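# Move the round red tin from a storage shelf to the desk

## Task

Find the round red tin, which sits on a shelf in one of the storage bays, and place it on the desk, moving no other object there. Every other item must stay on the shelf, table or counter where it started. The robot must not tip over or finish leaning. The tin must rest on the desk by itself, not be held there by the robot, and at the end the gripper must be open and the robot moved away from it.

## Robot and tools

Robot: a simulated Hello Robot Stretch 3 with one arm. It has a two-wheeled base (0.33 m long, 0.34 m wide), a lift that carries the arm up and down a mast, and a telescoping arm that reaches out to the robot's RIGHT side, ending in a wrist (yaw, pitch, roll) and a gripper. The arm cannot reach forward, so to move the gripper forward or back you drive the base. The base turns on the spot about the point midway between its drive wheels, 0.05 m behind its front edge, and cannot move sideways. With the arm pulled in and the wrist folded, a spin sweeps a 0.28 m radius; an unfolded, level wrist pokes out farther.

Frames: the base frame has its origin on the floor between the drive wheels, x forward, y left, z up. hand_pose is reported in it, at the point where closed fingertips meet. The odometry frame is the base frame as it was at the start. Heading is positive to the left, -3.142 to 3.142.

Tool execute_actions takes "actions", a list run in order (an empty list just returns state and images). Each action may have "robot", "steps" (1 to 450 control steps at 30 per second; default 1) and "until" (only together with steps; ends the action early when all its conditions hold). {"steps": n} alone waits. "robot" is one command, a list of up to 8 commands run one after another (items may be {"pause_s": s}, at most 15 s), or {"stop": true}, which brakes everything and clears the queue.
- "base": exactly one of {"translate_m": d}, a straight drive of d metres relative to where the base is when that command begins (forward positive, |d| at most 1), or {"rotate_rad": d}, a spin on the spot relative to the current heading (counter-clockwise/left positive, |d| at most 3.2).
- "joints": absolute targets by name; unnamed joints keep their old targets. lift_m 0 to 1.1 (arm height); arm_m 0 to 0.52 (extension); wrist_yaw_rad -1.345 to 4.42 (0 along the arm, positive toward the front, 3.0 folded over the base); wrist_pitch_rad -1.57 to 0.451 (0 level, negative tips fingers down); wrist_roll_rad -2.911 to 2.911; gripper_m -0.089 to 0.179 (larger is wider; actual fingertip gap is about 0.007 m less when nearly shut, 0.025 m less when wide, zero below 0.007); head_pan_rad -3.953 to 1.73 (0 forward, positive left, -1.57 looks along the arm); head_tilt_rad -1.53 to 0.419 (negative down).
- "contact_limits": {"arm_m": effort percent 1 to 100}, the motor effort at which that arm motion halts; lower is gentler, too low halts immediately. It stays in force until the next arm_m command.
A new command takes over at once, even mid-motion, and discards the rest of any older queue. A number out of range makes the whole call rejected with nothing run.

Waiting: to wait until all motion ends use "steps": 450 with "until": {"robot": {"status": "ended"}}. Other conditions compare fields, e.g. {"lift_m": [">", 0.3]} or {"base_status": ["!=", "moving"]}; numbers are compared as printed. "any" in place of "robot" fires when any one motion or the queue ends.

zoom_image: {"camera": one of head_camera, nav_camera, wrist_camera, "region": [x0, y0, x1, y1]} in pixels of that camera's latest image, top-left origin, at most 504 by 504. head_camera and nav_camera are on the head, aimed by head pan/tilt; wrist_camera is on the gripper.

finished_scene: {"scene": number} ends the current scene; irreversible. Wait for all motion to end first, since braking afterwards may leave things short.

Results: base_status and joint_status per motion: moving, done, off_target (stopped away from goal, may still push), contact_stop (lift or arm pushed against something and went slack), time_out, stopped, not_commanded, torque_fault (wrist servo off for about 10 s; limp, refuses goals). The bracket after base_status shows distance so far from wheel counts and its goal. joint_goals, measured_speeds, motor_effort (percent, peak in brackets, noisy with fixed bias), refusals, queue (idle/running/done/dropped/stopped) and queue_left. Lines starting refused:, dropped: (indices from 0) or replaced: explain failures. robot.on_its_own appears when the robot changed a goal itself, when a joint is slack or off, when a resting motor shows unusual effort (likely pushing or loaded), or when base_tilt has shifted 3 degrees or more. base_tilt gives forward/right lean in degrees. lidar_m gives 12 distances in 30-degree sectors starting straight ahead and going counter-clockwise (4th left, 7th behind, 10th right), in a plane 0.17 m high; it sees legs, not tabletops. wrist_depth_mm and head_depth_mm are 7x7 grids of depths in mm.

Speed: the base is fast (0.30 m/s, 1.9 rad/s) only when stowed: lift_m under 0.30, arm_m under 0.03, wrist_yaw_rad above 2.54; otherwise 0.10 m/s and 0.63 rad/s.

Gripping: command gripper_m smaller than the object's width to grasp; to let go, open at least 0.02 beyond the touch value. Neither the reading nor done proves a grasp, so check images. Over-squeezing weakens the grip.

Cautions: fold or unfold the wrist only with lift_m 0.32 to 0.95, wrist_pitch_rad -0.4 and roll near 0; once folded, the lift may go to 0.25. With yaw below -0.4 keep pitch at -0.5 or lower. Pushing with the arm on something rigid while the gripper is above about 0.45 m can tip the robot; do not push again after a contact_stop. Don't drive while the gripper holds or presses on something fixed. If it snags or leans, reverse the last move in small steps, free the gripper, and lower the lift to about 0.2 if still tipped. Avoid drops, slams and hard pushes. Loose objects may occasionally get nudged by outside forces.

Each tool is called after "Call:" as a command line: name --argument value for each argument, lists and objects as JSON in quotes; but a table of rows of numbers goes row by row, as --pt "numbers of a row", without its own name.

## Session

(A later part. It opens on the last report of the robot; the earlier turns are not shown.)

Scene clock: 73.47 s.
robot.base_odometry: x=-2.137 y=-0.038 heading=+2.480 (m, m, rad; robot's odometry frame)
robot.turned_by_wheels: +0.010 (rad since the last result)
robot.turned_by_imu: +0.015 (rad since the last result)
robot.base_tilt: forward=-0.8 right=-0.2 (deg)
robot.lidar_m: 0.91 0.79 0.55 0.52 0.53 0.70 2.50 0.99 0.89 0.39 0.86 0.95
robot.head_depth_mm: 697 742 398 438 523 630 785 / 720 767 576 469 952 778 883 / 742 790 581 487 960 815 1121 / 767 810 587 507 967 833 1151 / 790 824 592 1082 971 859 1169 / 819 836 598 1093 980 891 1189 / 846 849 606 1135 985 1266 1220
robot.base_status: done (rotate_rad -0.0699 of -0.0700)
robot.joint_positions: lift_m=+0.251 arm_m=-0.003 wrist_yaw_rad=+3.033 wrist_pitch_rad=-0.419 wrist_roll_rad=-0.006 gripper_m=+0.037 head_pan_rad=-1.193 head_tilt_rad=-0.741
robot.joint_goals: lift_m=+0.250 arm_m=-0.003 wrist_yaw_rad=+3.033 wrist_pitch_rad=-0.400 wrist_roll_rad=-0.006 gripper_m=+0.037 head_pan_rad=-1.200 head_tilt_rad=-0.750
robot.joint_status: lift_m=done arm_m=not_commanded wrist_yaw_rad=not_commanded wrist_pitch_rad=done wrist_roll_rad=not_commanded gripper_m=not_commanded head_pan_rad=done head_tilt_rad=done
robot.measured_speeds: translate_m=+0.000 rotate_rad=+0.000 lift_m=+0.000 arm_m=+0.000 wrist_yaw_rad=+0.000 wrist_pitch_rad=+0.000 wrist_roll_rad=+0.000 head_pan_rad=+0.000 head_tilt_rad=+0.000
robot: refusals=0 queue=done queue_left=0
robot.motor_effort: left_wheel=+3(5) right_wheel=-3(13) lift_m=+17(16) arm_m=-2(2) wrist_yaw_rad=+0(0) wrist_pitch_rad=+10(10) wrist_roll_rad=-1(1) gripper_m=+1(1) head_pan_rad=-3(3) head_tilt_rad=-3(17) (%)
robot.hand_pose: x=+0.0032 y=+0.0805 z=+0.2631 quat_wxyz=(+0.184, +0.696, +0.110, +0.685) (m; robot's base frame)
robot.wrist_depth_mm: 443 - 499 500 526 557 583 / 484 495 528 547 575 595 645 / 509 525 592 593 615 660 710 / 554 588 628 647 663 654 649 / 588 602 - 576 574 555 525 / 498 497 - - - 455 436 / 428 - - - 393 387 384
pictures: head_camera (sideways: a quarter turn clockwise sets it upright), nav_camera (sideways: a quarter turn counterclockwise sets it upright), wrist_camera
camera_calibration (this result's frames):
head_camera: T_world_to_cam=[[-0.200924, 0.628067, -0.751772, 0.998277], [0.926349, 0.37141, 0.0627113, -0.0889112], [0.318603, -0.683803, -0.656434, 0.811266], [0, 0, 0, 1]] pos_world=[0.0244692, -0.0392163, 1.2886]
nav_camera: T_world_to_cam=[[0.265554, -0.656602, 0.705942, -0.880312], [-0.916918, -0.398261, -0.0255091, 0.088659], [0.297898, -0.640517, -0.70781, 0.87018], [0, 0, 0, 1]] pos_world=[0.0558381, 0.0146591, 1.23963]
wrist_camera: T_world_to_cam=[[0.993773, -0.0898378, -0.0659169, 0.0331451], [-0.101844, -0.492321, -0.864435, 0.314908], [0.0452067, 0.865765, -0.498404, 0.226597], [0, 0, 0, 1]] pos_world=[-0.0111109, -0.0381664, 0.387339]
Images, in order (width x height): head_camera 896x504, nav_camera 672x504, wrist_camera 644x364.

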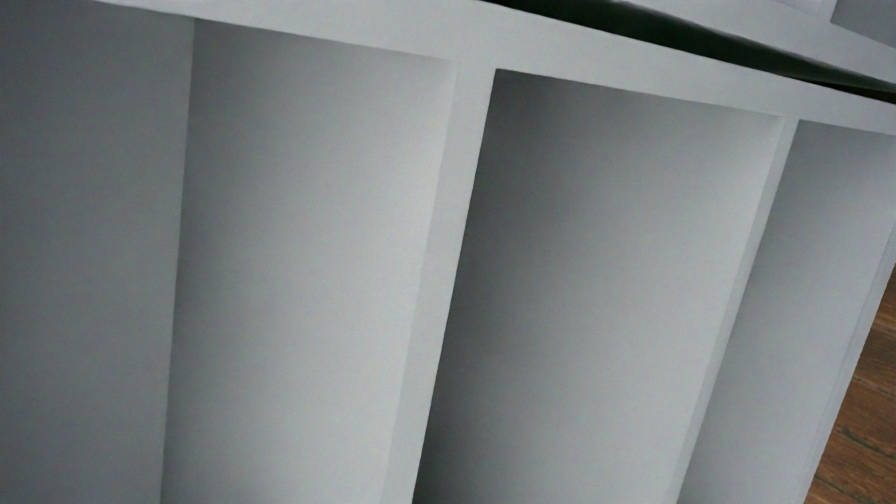

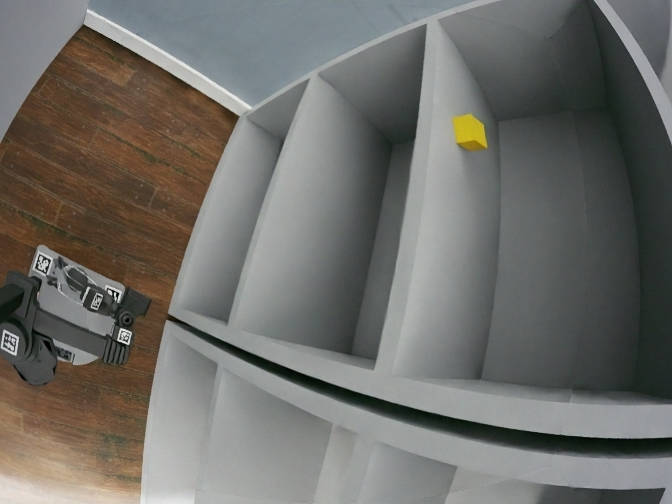

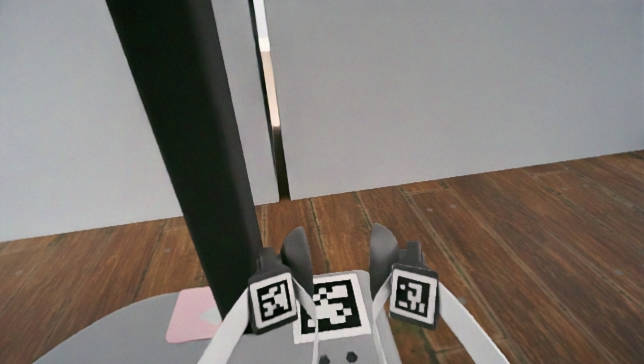

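Call:
execute_actions --actions '[{"robot":{"joints":{"head_pan_rad":-1.9,"head_tilt_rad":-0.9}},"steps":200,"until":{"robot":{"status":"ended"}}}]'

Call:
execute_actions --actions '[{"robot":{"joints":{"head_pan_rad":-1.57,"head_tilt_rad":-0.1}},"steps":200,"until":{"robot":{"status":"ended"}}}]'

Scene clock: 77.57 s.
robot.base_odometry: x=-2.137 y=-0.038 heading=+2.480 (m, m, rad; robot's odometry frame)
robot.turned_by_wheels: +0.000 (rad since the last result)
robot.turned_by_imu: +0.000 (rad since the last result)
robot.base_tilt: forward=-0.8 right=-0.3 (deg)
robot.lidar_m: 0.91 0.79 0.55 0.52 0.53 0.70 2.51 0.99 0.89 0.39 0.86 0.95
robot.head_depth_mm: 723 553 1114 982 1297 1250 1142 / 732 560 1087 987 890 1241 1145 / 742 565 498 995 874 1226 1172 / 752 570 487 1004 865 1206 1159 / 738 575 472 571 703 931 1139 / 339 374 444 538 653 810 1133 / 329 522 421 513 882 795 1125
robot.base_status: done (rotate_rad -0.0699 of -0.0700)
robot.joint_positions: lift_m=+0.251 arm_m=-0.003 wrist_yaw_rad=+3.033 wrist_pitch_rad=-0.419 wrist_roll_rad=-0.006 gripper_m=+0.037 head_pan_rad=-1.893 head_tilt_rad=-0.889
robot.joint_goals: lift_m=+0.250 arm_m=-0.003 wrist_yaw_rad=+3.033 wrist_pitch_rad=-0.400 wrist_roll_rad=-0.006 gripper_m=+0.037 head_pan_rad=-1.900 head_tilt_rad=-0.900
robot.joint_status: lift_m=done arm_m=not_commanded wrist_yaw_rad=not_commanded wrist_pitch_rad=done wrist_roll_rad=not_commanded gripper_m=not_commanded head_pan_rad=done head_tilt_rad=done
robot.measured_speeds: translate_m=+0.000 rotate_rad=+0.000 lift_m=+0.000 arm_m=+0.000 wrist_yaw_rad=+0.000 wrist_pitch_rad=+0.000 wrist_roll_rad=+0.000 head_pan_rad=+0.000 head_tilt_rad=+0.000
robot: refusals=0 queue=done queue_left=0
robot.motor_effort: left_wheel=+3(3) right_wheel=-3(3) lift_m=+17(17) arm_m=-2(2) wrist_yaw_rad=+0(0) wrist_pitch_rad=+10(10) wrist_roll_rad=-1(1) gripper_m=+0(0) head_pan_rad=-3(32) head_tilt_rad=-4(14) (%)
robot.hand_pose: x=+0.0032 y=+0.0805 z=+0.2631 quat_wxyz=(+0.184, +0.696, +0.110, +0.685) (m; robot's base frame)
robot.wrist_depth_mm: 444 - 494 502 526 558 576 / 472 494 527 544 581 608 634 / 512 538 583 591 638 670 705 / 567 584 633 649 661 679 652 / 595 590 - 562 573 538 536 / 495 500 - - - 458 445 / 436 - - - 392 385 378
pictures: head_camera (sideways: a quarter turn clockwise sets it upright), nav_camera (sideways: a quarter turn counterclockwise sets it upright), wrist_camera
camera_calibration (this result's frames):
head_camera: T_world_to_cam=[[0.283259, 0.707869, -0.647059, 0.858865], [0.945028, -0.320942, 0.0625951, -0.0888618], [-0.163359, -0.62922, -0.759866, 0.948726], [0, 0, 0, 1]] pos_world=[-0.00432085, -0.0395257, 1.2822]
nav_camera: T_world_to_cam=[[-0.249873, -0.764414, 0.594336, -0.731743], [-0.956728, 0.289436, -0.0299699, 0.0947039], [-0.149113, -0.576106, -0.803659, 0.997546], [0, 0, 0, 1]] pos_world=[0.0565093, -0.0120734, 1.23943]
wrist_camera: T_world_to_cam=[[0.993773, -0.0898378, -0.0659169, 0.0331451], [-0.101844, -0.492321, -0.864435, 0.314908], [0.0452067, 0.865765, -0.498404, 0.226597], [0, 0, 0, 1]] pos_world=[-0.0111109, -0.0381664, 0.387339]
Images, in order (width x height): head_camera 896x504, nav_camera 672x504, wrist_camera 644x364.

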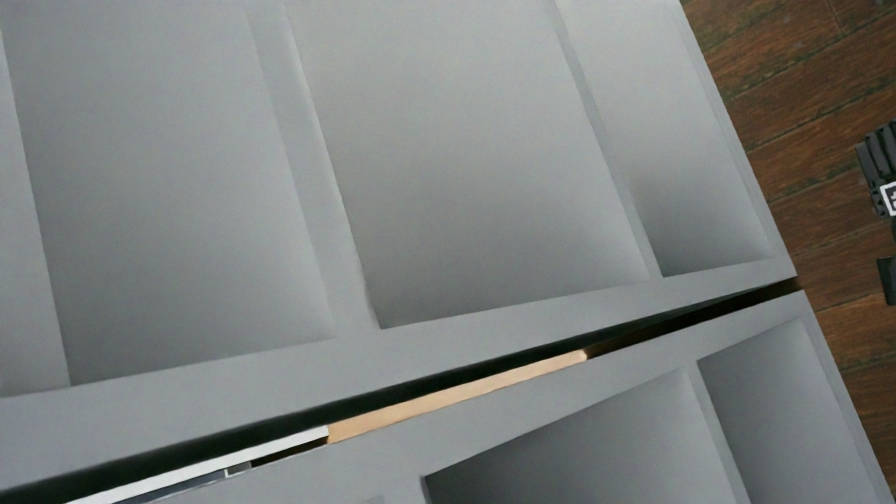

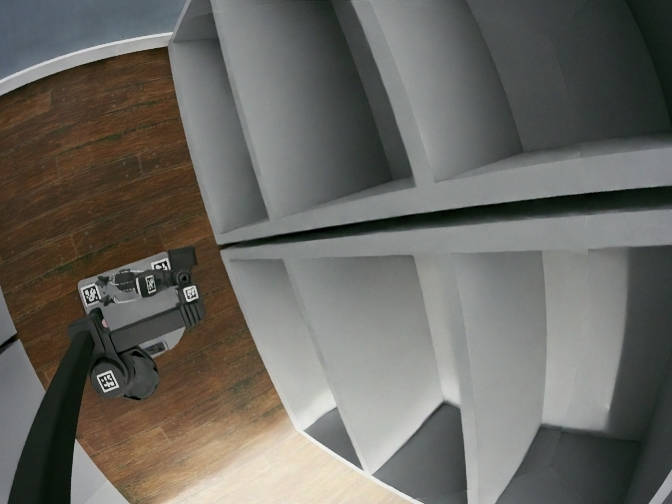

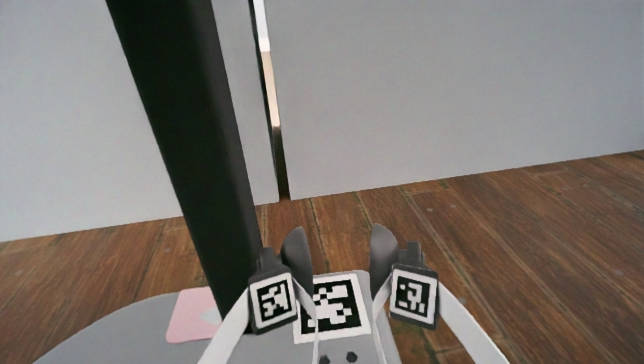

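Scene clock: 78.57 s.
robot.base_odometry: x=-2.137 y=-0.038 heading=+2.480 (m, m, rad; robot's odometry frame)
robot.turned_by_wheels: +0.000 (rad since the last result)
robot.turned_by_imu: +0.000 (rad since the last result)
robot.base_tilt: forward=-0.8 right=-0.3 (deg)
robot.lidar_m: 0.91 0.79 0.55 0.52 0.53 0.70 2.51 0.99 0.89 0.39 0.86 0.95
robot.head_depth_mm: 782 352 802 812 826 732 518 / 777 341 643 805 820 655 480 / 336 341 345 350 356 360 365 / 467 340 344 349 354 358 363 / 336 338 345 801 813 673 507 / 774 337 794 806 814 755 530 / 774 337 792 802 813 763 532
robot.base_status: done (rotate_rad -0.0699 of -0.0700)
robot.joint_positions: lift_m=+0.251 arm_m=-0.003 wrist_yaw_rad=+3.033 wrist_pitch_rad=-0.419 wrist_roll_rad=-0.006 gripper_m=+0.037 head_pan_rad=-1.577 head_tilt_rad=-0.113
robot.joint_goals: lift_m=+0.250 arm_m=-0.003 wrist_yaw_rad=+3.033 wrist_pitch_rad=-0.400 wrist_roll_rad=-0.006 gripper_m=+0.037 head_pan_rad=-1.570 head_tilt_rad=-0.100
robot.joint_status: lift_m=done arm_m=not_commanded wrist_yaw_rad=not_commanded wrist_pitch_rad=done wrist_roll_rad=not_commanded gripper_m=not_commanded head_pan_rad=done head_tilt_rad=done
robot.measured_speeds: translate_m=+0.000 rotate_rad=+0.000 lift_m=+0.000 arm_m=+0.000 wrist_yaw_rad=+0.000 wrist_pitch_rad=+0.000 wrist_roll_rad=+0.000 head_pan_rad=+0.000 head_tilt_rad=+0.000
robot: refusals=0 queue=done queue_left=0
robot.motor_effort: left_wheel=+3(3) right_wheel=-4(3) lift_m=+17(16) arm_m=-2(2) wrist_yaw_rad=+1(0) wrist_pitch_rad=+10(10) wrist_roll_rad=-1(0) gripper_m=+0(0) head_pan_rad=+3(22) head_tilt_rad=+4(29) (%)
robot.hand_pose: x=+0.0032 y=+0.0805 z=+0.2631 quat_wxyz=(+0.184, +0.696, +0.110, +0.685) (m; robot's base frame)
robot.wrist_depth_mm: 441 - 481 504 527 550 577 / 482 494 528 546 590 606 639 / 519 530 575 586 609 669 710 / 551 588 627 651 665 668 639 / 589 603 - 574 576 544 531 / 495 492 - - - 456 449 / 439 - - - 385 390 380
pictures: head_camera (sideways: a quarter turn clockwise sets it upright), nav_camera (sideways: a quarter turn counterclockwise sets it upright), wrist_camera
camera_calibration (this result's frames):
head_camera: T_world_to_cam=[[0.0452887, 0.0898926, -0.994921, 1.31407], [0.998261, 0.03355, 0.0484721, -0.0708589], [0.0377369, -0.995386, -0.0882168, 0.0735378], [0, 0, 0, 1]] pos_world=[0.00844815, -0.042549, 1.31731]
nav_camera: T_world_to_cam=[[0.00383708, -0.157882, 0.987451, -1.24592], [-0.999397, -0.0346722, -0.00166018, 0.058125], [0.0344992, -0.986849, -0.15792, 0.156256], [0, 0, 0, 1]] pos_world=[0.0574799, -0.0404923, 1.25506]
wrist_camera: T_world_to_cam=[[0.993773, -0.0898378, -0.0659169, 0.0331451], [-0.101844, -0.492321, -0.864435, 0.314908], [0.0452067, 0.865765, -0.498404, 0.226597], [0, 0, 0, 1]] pos_world=[-0.0111109, -0.0381664, 0.387339]
Images, in order (width x height): head_camera 896x504, nav_camera 672x504, wrist_camera 644x364.

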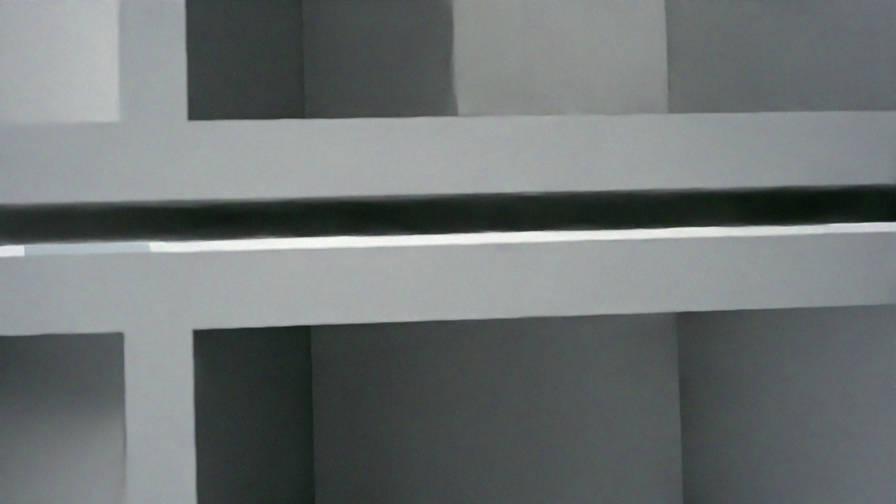

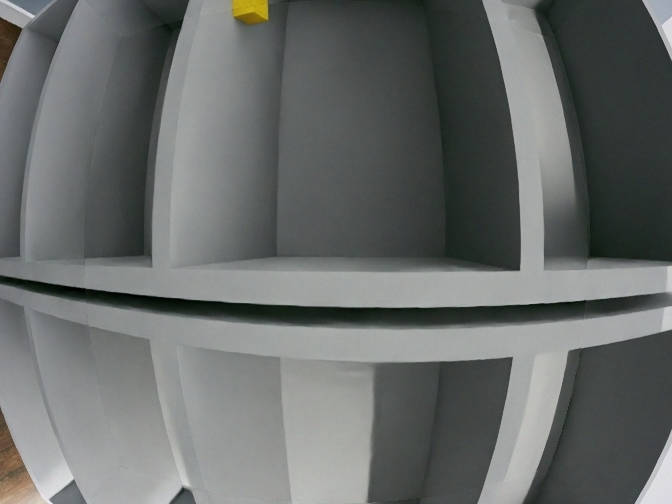

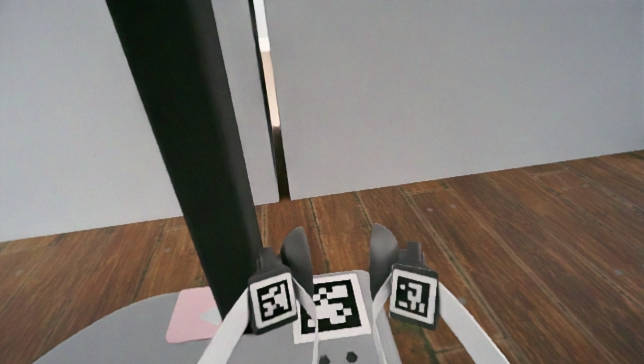

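Call:
execute_actions --actions '[{"robot":[{"base":{"translate_m":-1.0},"joints":{"head_pan_rad":-1.0,"head_tilt_rad":-0.5}},{"base":{"translate_m":-0.65}},{"base":{"rotate_rad":1.57}},{"base":{"translate_m":1.0}},{"base":{"translate_m":0.3}}],"steps":450,"until":{"robot":{"status":"ended"}}},{"steps":200,"until":{"robot":{"status":"ended"}}}]'

Scene clock: 101.97 s.
robot.base_odometry: x=-1.635 y=-2.077 heading=-2.233 (m, m, rad; robot's odometry frame)
robot.turned_by_wheels: +1.570 (rad since the last result)
robot.turned_by_imu: +1.567 (rad since the last result)
robot.base_tilt: forward=-0.8 right=-0.3 (deg)
robot.lidar_m: 0.66 1.16 1.05 0.68 1.02 1.72 3.22 0.92 0.74 1.53 1.73 0.70
robot.head_depth_mm: 2175 2307 2501 2649 2147 1691 1387 / 2276 2418 2629 2767 2157 1681 1389 / 2304 2473 2677 2839 2176 1701 1392 / 1981 2119 2255 2411 2188 1715 1406 / 1709 1790 1909 2032 2064 1724 1414 / 1495 1576 1638 1738 1823 1722 1424 / 1335 1397 1464 1531 1611 1635 1438
robot.base_status: done (translate_m +0.3000 of +0.3000)
robot.joint_positions: lift_m=+0.251 arm_m=-0.003 wrist_yaw_rad=+3.033 wrist_pitch_rad=-0.419 wrist_roll_rad=-0.006 gripper_m=+0.037 head_pan_rad=-1.007 head_tilt_rad=-0.494
robot.joint_goals: lift_m=+0.250 arm_m=-0.003 wrist_yaw_rad=+3.033 wrist_pitch_rad=-0.400 wrist_roll_rad=-0.006 gripper_m=+0.037 head_pan_rad=-1.000 head_tilt_rad=-0.500
robot.joint_status: lift_m=done arm_m=not_commanded wrist_yaw_rad=not_commanded wrist_pitch_rad=done wrist_roll_rad=not_commanded gripper_m=not_commanded head_pan_rad=done head_tilt_rad=done
robot.measured_speeds: translate_m=+0.000 rotate_rad=+0.000 lift_m=+0.000 arm_m=+0.000 wrist_yaw_rad=+0.000 wrist_pitch_rad=+0.000 wrist_roll_rad=+0.000 head_pan_rad=+0.000 head_tilt_rad=+0.000
robot: refusals=0 queue=done queue_left=0
robot.motor_effort: left_wheel=-2(6) right_wheel=+5(16) lift_m=+16(17) arm_m=-2(2) wrist_yaw_rad=+0(0) wrist_pitch_rad=+10(10) wrist_roll_rad=-1(1) gripper_m=+1(0) head_pan_rad=+3(31) head_tilt_rad=-2(20) (%)
robot.hand_pose: x=+0.0032 y=+0.0805 z=+0.2631 quat_wxyz=(+0.184, +0.696, +0.110, +0.685) (m; robot's base frame)
robot.wrist_depth_mm: - - - - - - - / - - - - - - - / 955 - - 933 898 831 846 / 755 789 726 723 686 670 651 / 605 607 - 566 566 539 527 / 507 488 - - - 451 449 / 437 - - - 390 389 380
pictures: head_camera (sideways: a quarter turn clockwise sets it upright), nav_camera (sideways: a quarter turn counterclockwise sets it upright), wrist_camera
camera_calibration (this result's frames):
head_camera: T_world_to_cam=[[-0.205066, 0.407861, -0.889718, 1.17816], [0.833294, 0.549578, 0.0598741, -0.0846696], [0.51339, -0.729118, -0.452568, 0.544845], [0, 0, 0, 1]] pos_world=[0.0324368, -0.0367349, 1.29988]
nav_camera: T_world_to_cam=[[0.279035, -0.432091, 0.857576, -1.07806], [-0.824366, -0.565806, -0.0168522, 0.076831], [0.492503, -0.702254, -0.514081, 0.616976], [0, 0, 0, 1]] pos_world=[0.0602903, 0.0109271, 1.24299]
wrist_camera: T_world_to_cam=[[0.993773, -0.089837, -0.0659168, 0.0331437], [-0.101843, -0.492306, -0.864444, 0.314905], [0.0452078, 0.865774, -0.49839, 0.226606], [0, 0, 0, 1]] pos_world=[-0.0111108, -0.0381828, 0.38734]
Images, in order (width x height): head_camera 896x504, nav_camera 672x504, wrist_camera 644x364.

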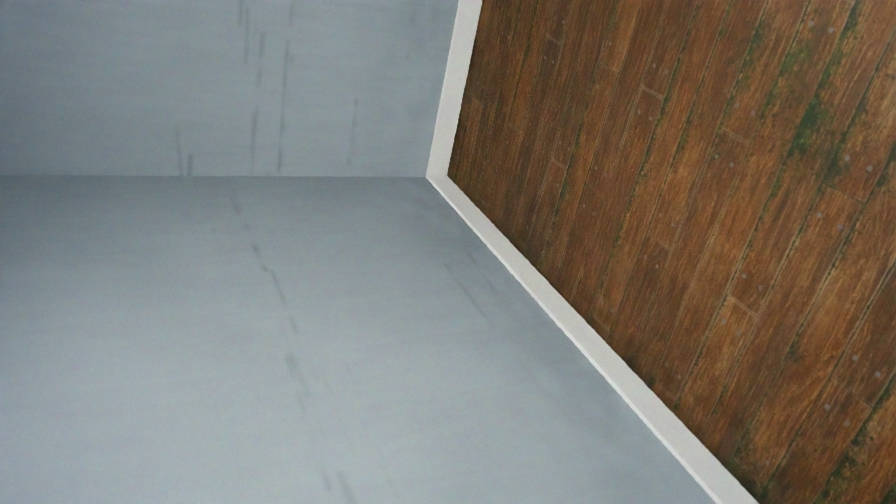

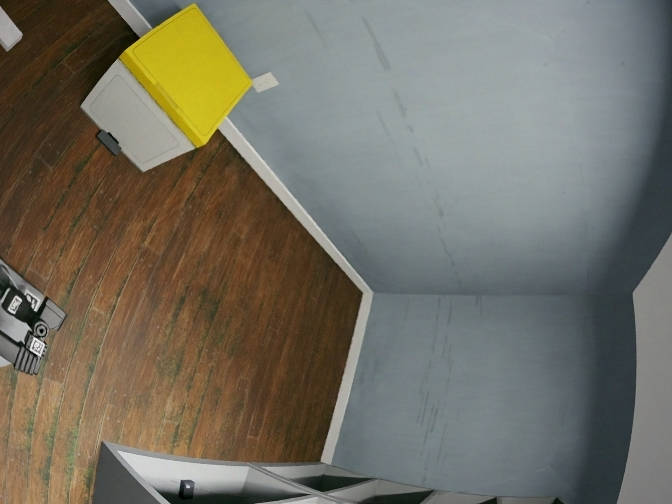

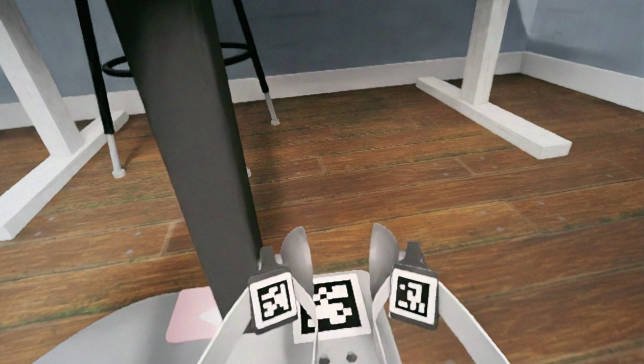

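Call:
execute_actions --actions '[{"robot":[{"base":{"translate_m":0.1},"joints":{"head_pan_rad":-1.1,"head_tilt_rad":-0.65}},{"base":{"rotate_rad":-1.58}},{"base":{"translate_m":1.0}},{"base":{"translate_m":0.3}}],"steps":450,"until":{"robot":{"status":"ended"}}}]'

Scene clock: 118.23 s.
robot.base_odometry: x=-2.714 y=-1.347 heading=+2.470 (m, m, rad; robot's odometry frame)
robot.turned_by_wheels: -1.580 (rad since the last result)
robot.turned_by_imu: -1.568 (rad since the last result)
robot.base_tilt: forward=-0.8 right=-0.2 (deg)
robot.lidar_m: 1.17 1.19 1.19 1.12 1.14 1.17 2.23 0.79 0.88 0.88 0.47 1.18
robot.head_depth_mm: 715 797 701 519 1014 865 752 / 529 606 646 523 981 868 789 / 403 446 498 525 654 779 857 / 383 426 479 543 627 737 912 / 401 441 501 571 1040 883 1213 / 904 995 739 1229 1052 939 1214 / 947 1036 750 1282 1090 1345 1256
robot.base_status: done (translate_m +0.3000 of +0.3000)
robot.joint_positions: lift_m=+0.251 arm_m=-0.003 wrist_yaw_rad=+3.033 wrist_pitch_rad=-0.419 wrist_roll_rad=-0.006 gripper_m=+0.037 head_pan_rad=-1.093 head_tilt_rad=-0.642
robot.joint_goals: lift_m=+0.250 arm_m=-0.003 wrist_yaw_rad=+3.033 wrist_pitch_rad=-0.400 wrist_roll_rad=-0.006 gripper_m=+0.037 head_pan_rad=-1.100 head_tilt_rad=-0.650
robot.joint_status: lift_m=done arm_m=not_commanded wrist_yaw_rad=not_commanded wrist_pitch_rad=done wrist_roll_rad=not_commanded gripper_m=not_commanded head_pan_rad=done head_tilt_rad=done
robot.measured_speeds: translate_m=+0.000 rotate_rad=+0.000 lift_m=+0.000 arm_m=+0.000 wrist_yaw_rad=+0.000 wrist_pitch_rad=+0.000 wrist_roll_rad=+0.000 head_pan_rad=+0.000 head_tilt_rad=+0.000
robot: refusals=0 queue=done queue_left=0
robot.motor_effort: left_wheel=+4(11) right_wheel=-5(12) lift_m=+16(16) arm_m=-2(2) wrist_yaw_rad=+0(1) wrist_pitch_rad=+10(10) wrist_roll_rad=-1(1) gripper_m=+0(0) head_pan_rad=-3(11) head_tilt_rad=-3(13) (%)
robot.hand_pose: x=+0.0032 y=+0.0805 z=+0.2631 quat_wxyz=(+0.184, +0.696, +0.110, +0.685) (m; robot's base frame)
robot.wrist_depth_mm: 898 - - - - - - / - - - - - - - / - - - 989 885 894 846 / 788 764 751 712 692 672 651 / 605 594 - 577 580 551 522 / 489 497 - - - 454 443 / 427 - - - 393 388 381
pictures: head_camera (sideways: a quarter turn clockwise sets it upright), nav_camera (sideways: a quarter turn counterclockwise sets it upright), wrist_camera
camera_calibration (this result's frames):
head_camera: T_world_to_cam=[[-0.227149, 0.536133, -0.812998, 1.07825], [0.881742, 0.467636, 0.0620272, -0.0877564], [0.413441, -0.702765, -0.578954, 0.709896], [0, 0, 0, 1]] pos_world=[0.0288006, -0.0381551, 1.29305]
nav_camera: T_world_to_cam=[[0.296273, -0.561861, 0.772357, -0.967059], [-0.871425, -0.490027, -0.0222016, 0.0840786], [0.39095, -0.666473, -0.634801, 0.774649], [0, 0, 0, 1]] pos_world=[0.0569325, 0.0141307, 1.24053]
wrist_camera: T_world_to_cam=[[0.993773, -0.0898363, -0.0659165, 0.0331421], [-0.101842, -0.492302, -0.864446, 0.314898], [0.0452078, 0.865776, -0.498385, 0.22662], [0, 0, 0, 1]] pos_world=[-0.0111109, -0.0382002, 0.387341]
Images, in order (width x height): head_camera 896x504, nav_camera 672x504, wrist_camera 644x364.

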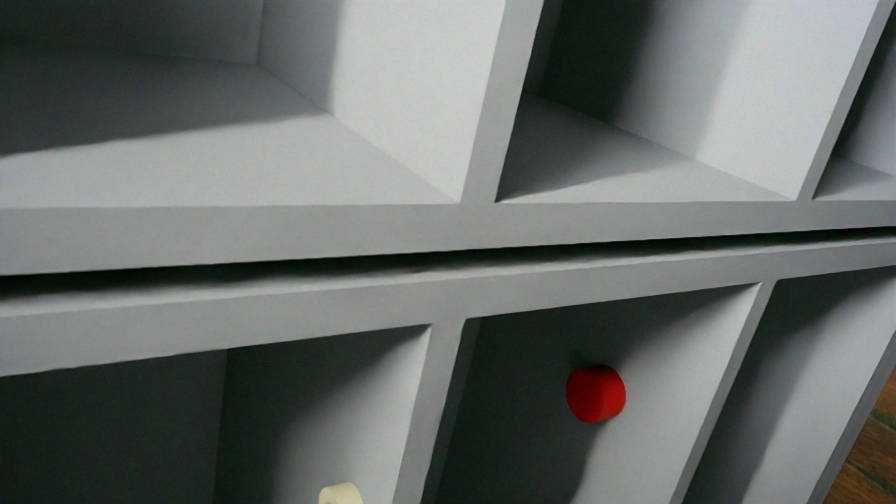

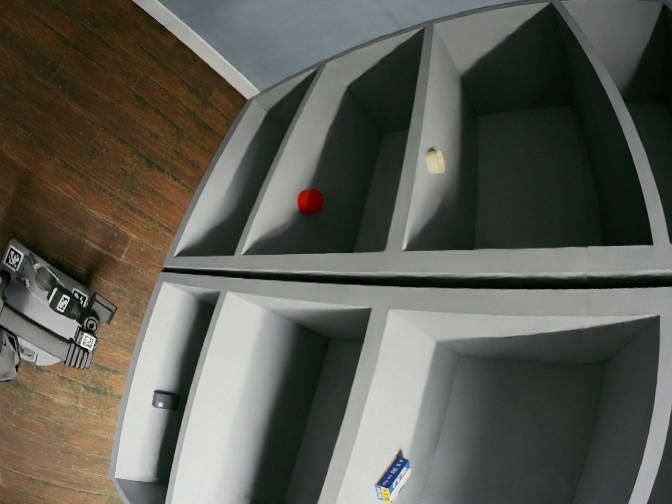

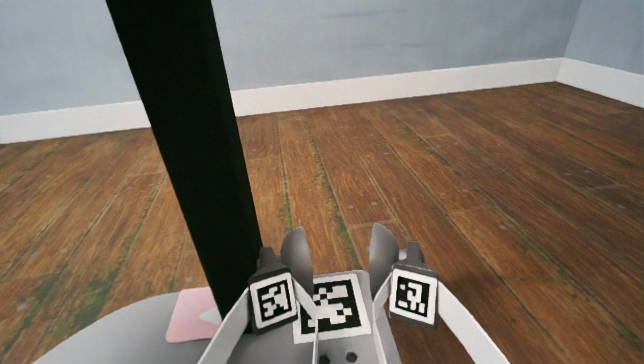

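Call:
execute_actions --actions '[{"robot":[{"joints":{"lift_m":0.68,"head_pan_rad":-1.57,"head_tilt_rad":-0.9},"base":{"translate_m":0.6}},{"joints":{"wrist_yaw_rad":0,"gripper_m":0.16}},{"joints":{"wrist_pitch_rad":-0.25}}],"steps":450,"until":{"robot":{"status":"ended"}}}]'

Scene clock: 133.27 s.
robot.base_odometry: x=-3.184 y=-0.974 heading=+2.470 (m, m, rad; robot's odometry frame)
robot.turned_by_wheels: +0.000 (rad since the last result)
robot.turned_by_imu: +0.005 (rad since the last result)
robot.base_tilt: forward=-0.8 right=-0.2 (deg)
robot.lidar_m: 0.57 0.58 0.76 1.15 1.18 1.55 2.81 1.28 0.51 0.85 0.78 0.60
robot.head_depth_mm: 720 553 473 962 846 1153 - / 722 561 468 986 856 1211 - / 720 565 470 995 858 - - / 718 571 473 1003 872 1206 1153 / 726 577 475 1008 866 1206 1151 / 724 582 473 1018 875 1198 1159 / 721 590 472 1024 875 1204 1158
robot.base_status: done (translate_m +0.6000 of +0.6000)
robot.joint_positions: lift_m=+0.679 arm_m=-0.003 wrist_yaw_rad=+0.002 wrist_pitch_rad=-0.272 wrist_roll_rad=-0.006 gripper_m=+0.160 head_pan_rad=-1.563 head_tilt_rad=-0.889
robot.joint_goals: lift_m=+0.680 arm_m=-0.003 wrist_yaw_rad=+0.000 wrist_pitch_rad=-0.250 wrist_roll_rad=-0.006 gripper_m=+0.160 head_pan_rad=-1.570 head_tilt_rad=-0.900
robot.joint_status: lift_m=done arm_m=not_commanded wrist_yaw_rad=done wrist_pitch_rad=done wrist_roll_rad=not_commanded gripper_m=done head_pan_rad=done head_tilt_rad=done
robot.measured_speeds: translate_m=+0.000 rotate_rad=+0.000 lift_m=+0.000 arm_m=+0.000 wrist_yaw_rad=+0.000 wrist_pitch_rad=+0.000 wrist_roll_rad=+0.000 head_pan_rad=+0.000 head_tilt_rad=+0.000
robot: refusals=0 queue=done queue_left=0
robot.motor_effort: left_wheel=+3(10) right_wheel=-4(7) lift_m=+52(54) arm_m=-2(2) wrist_yaw_rad=-1(1) wrist_pitch_rad=+12(12) wrist_roll_rad=+0(1) gripper_m=+0(83) head_pan_rad=-2(25) head_tilt_rad=-4(18) (%)
robot.hand_pose: x=-0.0211 y=-0.3829 z=+0.7261 quat_wxyz=(+0.703, +0.097, -0.698, -0.095) (m; robot's base frame)
robot.wrist_depth_mm: 511 514 519 534 537 426 297 / 541 551 549 559 564 438 301 / 567 581 596 602 601 456 307 / 597 621 628 637 640 460 313 / 576 570 552 537 505 453 312 / 449 457 433 387 411 401 300 / 371 347 354 345 343 330 311
pictures: head_camera (sideways: a quarter turn clockwise sets it upright), nav_camera (sideways: a quarter turn counterclockwise sets it upright), wrist_camera
camera_calibration (this result's frames):
head_camera: T_world_to_cam=[[0.039094, 0.761612, -0.646853, 0.860086], [0.998037, 0.00193224, 0.0625936, -0.0891832], [0.0489219, -0.64803, -0.760042, 0.94766], [0, 0, 0, 1]] pos_world=[0.00902263, -0.0407664, 1.28219]
nav_camera: T_world_to_cam=[[0.0107845, -0.804306, 0.594117, -0.733049], [-0.998919, -0.0355375, -0.0299775, 0.0949712], [0.0452245, -0.593152, -0.80382, 0.996569], [0, 0, 0, 1]] pos_world=[0.0577048, 0.00489589, 1.23943]
wrist_camera: T_world_to_cam=[[-0.997596, -0.0300737, -0.0624248, 0.0244708], [0.0470033, 0.368229, -0.928546, 0.863678], [0.0509115, -0.929249, -0.36593, 0.0763374], [0, 0, 0, 1]] pos_world=[-0.0200701, -0.246359, 0.831426]
Images, in order (width x height): head_camera 896x504, nav_camera 672x504, wrist_camera 644x364.

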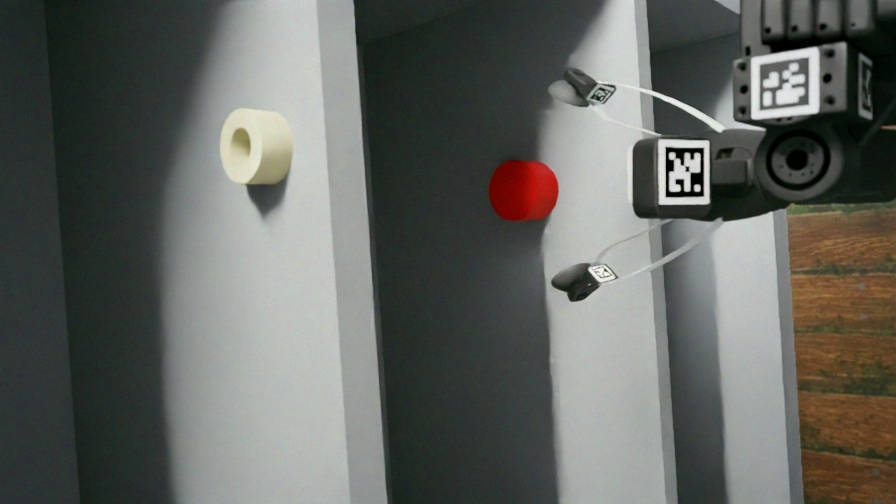

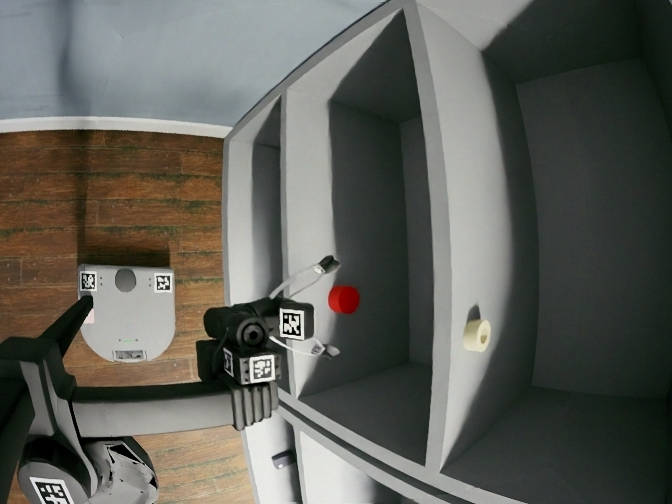

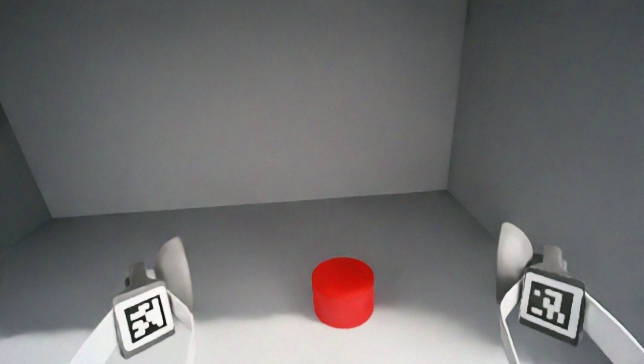

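Call:
execute_actions --actions '[{"robot":[{"joints":{"arm_m":0.165}},{"joints":{"lift_m":0.505}},{"joints":{"arm_m":0.195}}],"steps":450,"until":{"robot":{"status":"ended"}}}]'

Scene clock: 143.07 s.
robot.base_odometry: x=-3.184 y=-0.974 heading=+2.470 (m, m, rad; robot's odometry frame)
robot.turned_by_wheels: +0.000 (rad since the last result)
robot.turned_by_imu: +0.001 (rad since the last result)
robot.base_tilt: forward=-0.8 right=-0.3 (deg)
robot.lidar_m: 0.57 0.58 0.76 1.15 1.18 1.55 2.81 1.28 0.51 0.85 0.78 0.60
robot.head_depth_mm: 720 552 474 958 844 1088 1158 / 721 557 468 988 870 1171 1152 / 719 564 469 999 869 1189 1152 / 719 571 473 1005 862 1194 1151 / 724 576 475 1008 869 1213 1146 / 724 582 474 1016 873 1192 1154 / 721 589 472 1025 877 1203 1157
robot.base_status: done (translate_m +0.6000 of +0.6000)
robot.joint_positions: lift_m=+0.506 arm_m=+0.195 wrist_yaw_rad=+0.001 wrist_pitch_rad=-0.270 wrist_roll_rad=-0.006 gripper_m=+0.160 head_pan_rad=-1.563 head_tilt_rad=-0.889
robot.joint_goals: lift_m=+0.505 arm_m=+0.195 wrist_yaw_rad=+0.000 wrist_pitch_rad=-0.250 wrist_roll_rad=-0.006 gripper_m=+0.160 head_pan_rad=-1.570 head_tilt_rad=-0.900
robot.joint_status: lift_m=done arm_m=done wrist_yaw_rad=done wrist_pitch_rad=done wrist_roll_rad=not_commanded gripper_m=done head_pan_rad=done head_tilt_rad=done
robot.measured_speeds: translate_m=+0.000 rotate_rad=+0.000 lift_m=+0.000 arm_m=+0.000 wrist_yaw_rad=+0.000 wrist_pitch_rad=+0.000 wrist_roll_rad=+0.000 head_pan_rad=+0.000 head_tilt_rad=+0.000
robot: refusals=0 queue=done queue_left=0
robot.motor_effort: left_wheel=+3(3) right_wheel=-4(3) lift_m=+16(53) arm_m=+1(1) wrist_yaw_rad=+0(1) wrist_pitch_rad=+11(12) wrist_roll_rad=-1(0) gripper_m=+0(0) head_pan_rad=-2(2) head_tilt_rad=-4(4) (%)
robot.hand_pose: x=-0.0214 y=-0.5802 z=+0.5528 quat_wxyz=(+0.703, +0.096, -0.698, -0.095) (m; robot's base frame)
robot.wrist_depth_mm: 344 347 353 354 364 366 287 / 368 371 369 378 383 383 288 / 387 383 401 400 403 398 290 / 357 342 323 313 300 286 268 / 248 240 234 145 150 220 207 / 190 191 180 114 111 170 167 / 155 145 148 98 98 140 134
pictures: head_camera (sideways: a quarter turn clockwise sets it upright), nav_camera (sideways: a quarter turn counterclockwise sets it upright), wrist_camera
camera_calibration (this result's frames):
head_camera: T_world_to_cam=[[0.0390935, 0.761674, -0.64678, 0.85999], [0.998037, 0.00192622, 0.0625931, -0.0891825], [0.0489214, -0.647957, -0.760104, 0.947741], [0, 0, 0, 1]] pos_world=[0.00902261, -0.0407645, 1.28219]
nav_camera: T_world_to_cam=[[0.010785, -0.804363, 0.59404, -0.732949], [-0.998919, -0.0355346, -0.0299802, 0.0949748], [0.045224, -0.593074, -0.803877, 0.996644], [0, 0, 0, 1]] pos_world=[0.0577047, 0.00490189, 1.23943]
wrist_camera: T_world_to_cam=[[-0.997629, -0.0290453, -0.0623862, 0.00802111], [0.0474149, 0.366914, -0.929046, 0.774936], [0.0498748, -0.929801, -0.364667, -0.171536], [0, 0, 0, 1]] pos_world=[-0.0201861, -0.443597, 0.657898]
Images, in order (width x height): head_camera 896x504, nav_camera 672x504, wrist_camera 644x364.

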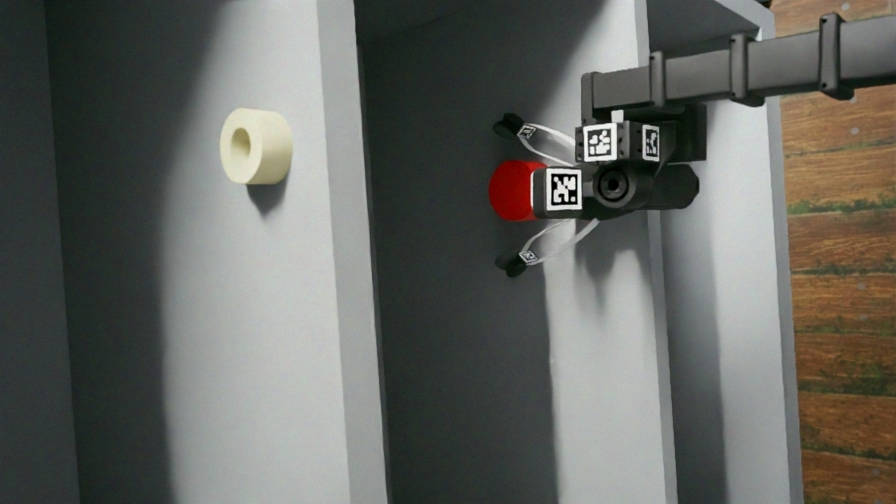

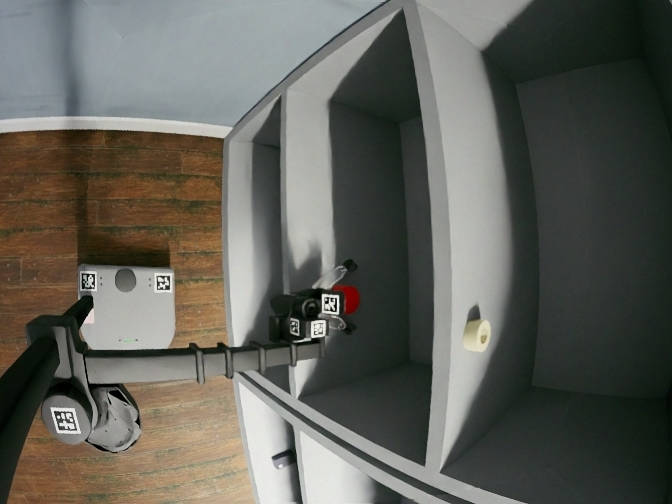

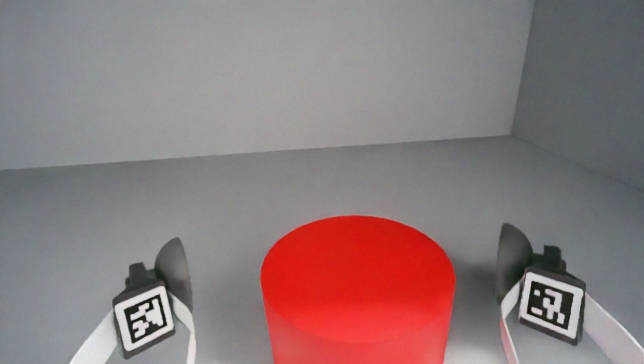

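Call:
execute_actions --actions '[{"robot":[{"joints":{"gripper_m":0.03}},{"pause_s":0.7},{"joints":{"lift_m":0.56}},{"joints":{"arm_m":0.0}},{"joints":{"wrist_yaw_rad":1.57,"head_pan_rad":-3.1,"head_tilt_rad":-0.6}},{"base":{"translate_m":-1.0},"joints":{"lift_m":1.03}},{"base":{"translate_m":-0.85}},{"base":{"rotate_rad":-1.57},"joints":{"head_pan_rad":-1.6,"head_tilt_rad":-0.7}}],"steps":450,"until":{"robot":{"status":"ended"}}},{"steps":450,"until":{"robot":{"status":"ended"}}},{"steps":450,"until":{"robot":{"status":"ended"}}}]'

Scene clock: 182.80 s.
robot.base_odometry: x=-1.736 y=-2.125 heading=+0.900 (m, m, rad; robot's odometry frame)
robot.turned_by_wheels: -1.570 (rad since the last result)
robot.turned_by_imu: -1.573 (rad since the last result)
robot.base_tilt: forward=-0.8 right=-0.2 (deg)
robot.lidar_m: 3.29 0.83 0.75 2.41 1.58 0.60 0.57 0.58 1.04 1.03 0.76 1.80
robot.head_depth_mm: 1199 1332 - - - - 1236 / 1183 1321 - - - - 1234 / 1183 1305 - - - - 1236 / 1173 1299 1250 945 794 - 1201 / 1166 1290 1262 952 788 - - / 1153 1280 1267 964 795 - - / 1144 1269 1283 1004 - - -
robot.base_status: done (rotate_rad -1.5698 of -1.5700)
robot.joint_positions: lift_m=+1.029 arm_m=+0.000 wrist_yaw_rad=+1.569 wrist_pitch_rad=-0.274 wrist_roll_rad=-0.006 gripper_m=+0.034 head_pan_rad=-1.607 head_tilt_rad=-0.691
robot.joint_goals: lift_m=+1.030 arm_m=+0.000 wrist_yaw_rad=+1.570 wrist_pitch_rad=-0.250 wrist_roll_rad=-0.006 gripper_m=+0.033 head_pan_rad=-1.600 head_tilt_rad=-0.700
robot.joint_status: lift_m=done arm_m=done wrist_yaw_rad=done wrist_pitch_rad=done wrist_roll_rad=not_commanded gripper_m=done head_pan_rad=done head_tilt_rad=done
robot.measured_speeds: translate_m=+0.000 rotate_rad=+0.000 lift_m=+0.000 arm_m=+0.000 wrist_yaw_rad=+0.000 wrist_pitch_rad=+0.000 wrist_roll_rad=+0.000 head_pan_rad=+0.000 head_tilt_rad=+0.000
robot: refusals=0 queue=done queue_left=0
robot.motor_effort: left_wheel=+4(6) right_wheel=-5(11) lift_m=+53(55) arm_m=-3(5) wrist_yaw_rad=+1(2) wrist_pitch_rad=+13(13) wrist_roll_rad=-1(1) gripper_m=-19(94) head_pan_rad=+3(33) head_tilt_rad=-3(17) (%)
robot.hand_pose: x=+0.2188 y=-0.1458 z=+1.0756 quat_wxyz=(+0.566, +0.562, -0.425, +0.428) (m; robot's base frame)
robot.wrist_depth_mm: - - - - - - - / - - - - - - - / 813 - - - - - - / 818 - - - - - - / 813 - - 146 150 759 756 / 798 - 127 114 115 663 606 / 782 - - 106 114 - 504
pictures: head_camera (sideways: a quarter turn clockwise sets it upright), nav_camera (sideways: a quarter turn counterclockwise sets it upright), wrist_camera
camera_calibration (this result's frames):
head_camera: T_world_to_cam=[[0.0670903, 0.617644, -0.783591, 1.03812], [0.997623, -0.0291453, 0.0624426, -0.0890002], [0.0157293, -0.785918, -0.618131, 0.763288], [0, 0, 0, 1]] pos_world=[0.00713501, -0.0438985, 1.29083]
nav_camera: T_world_to_cam=[[-0.0194615, -0.671968, 0.740324, -0.923382], [-0.999712, 0.00265436, -0.023871, 0.087033], [0.0140754, -0.740575, -0.671826, 0.825109], [0, 0, 0, 1]] pos_world=[0.0574237, -0.00965922, 1.24001]
wrist_camera: T_world_to_cam=[[0.0264161, -0.997696, -0.0624831, -0.0722792], [-0.369973, 0.048309, -0.927786, 1.13339], [0.928667, 0.0476255, -0.367844, 0.364691], [0, 0, 0, 1]] pos_world=[0.0825568, -0.144234, 1.18118]
Images, in order (width x height): head_camera 896x504, nav_camera 672x504, wrist_camera 644x364.

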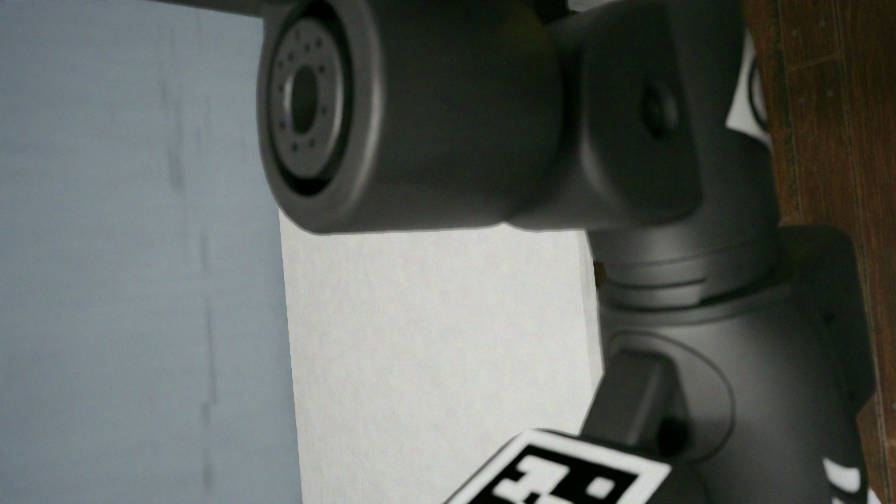

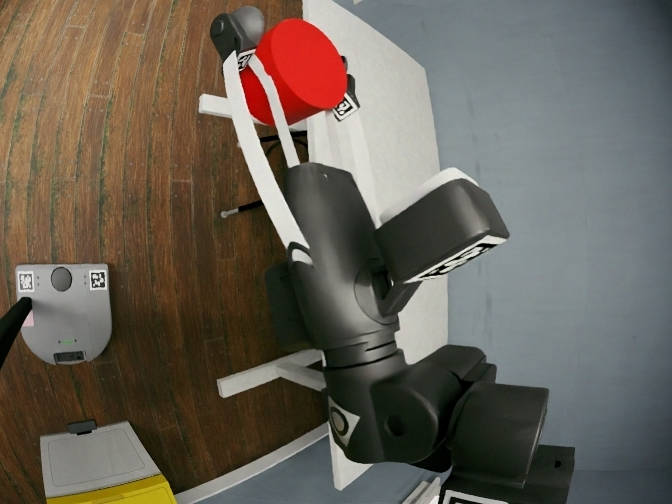

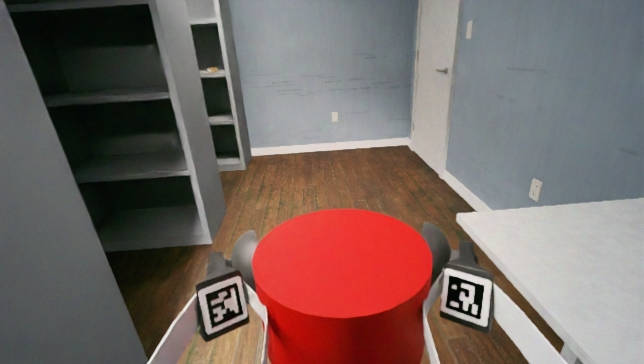

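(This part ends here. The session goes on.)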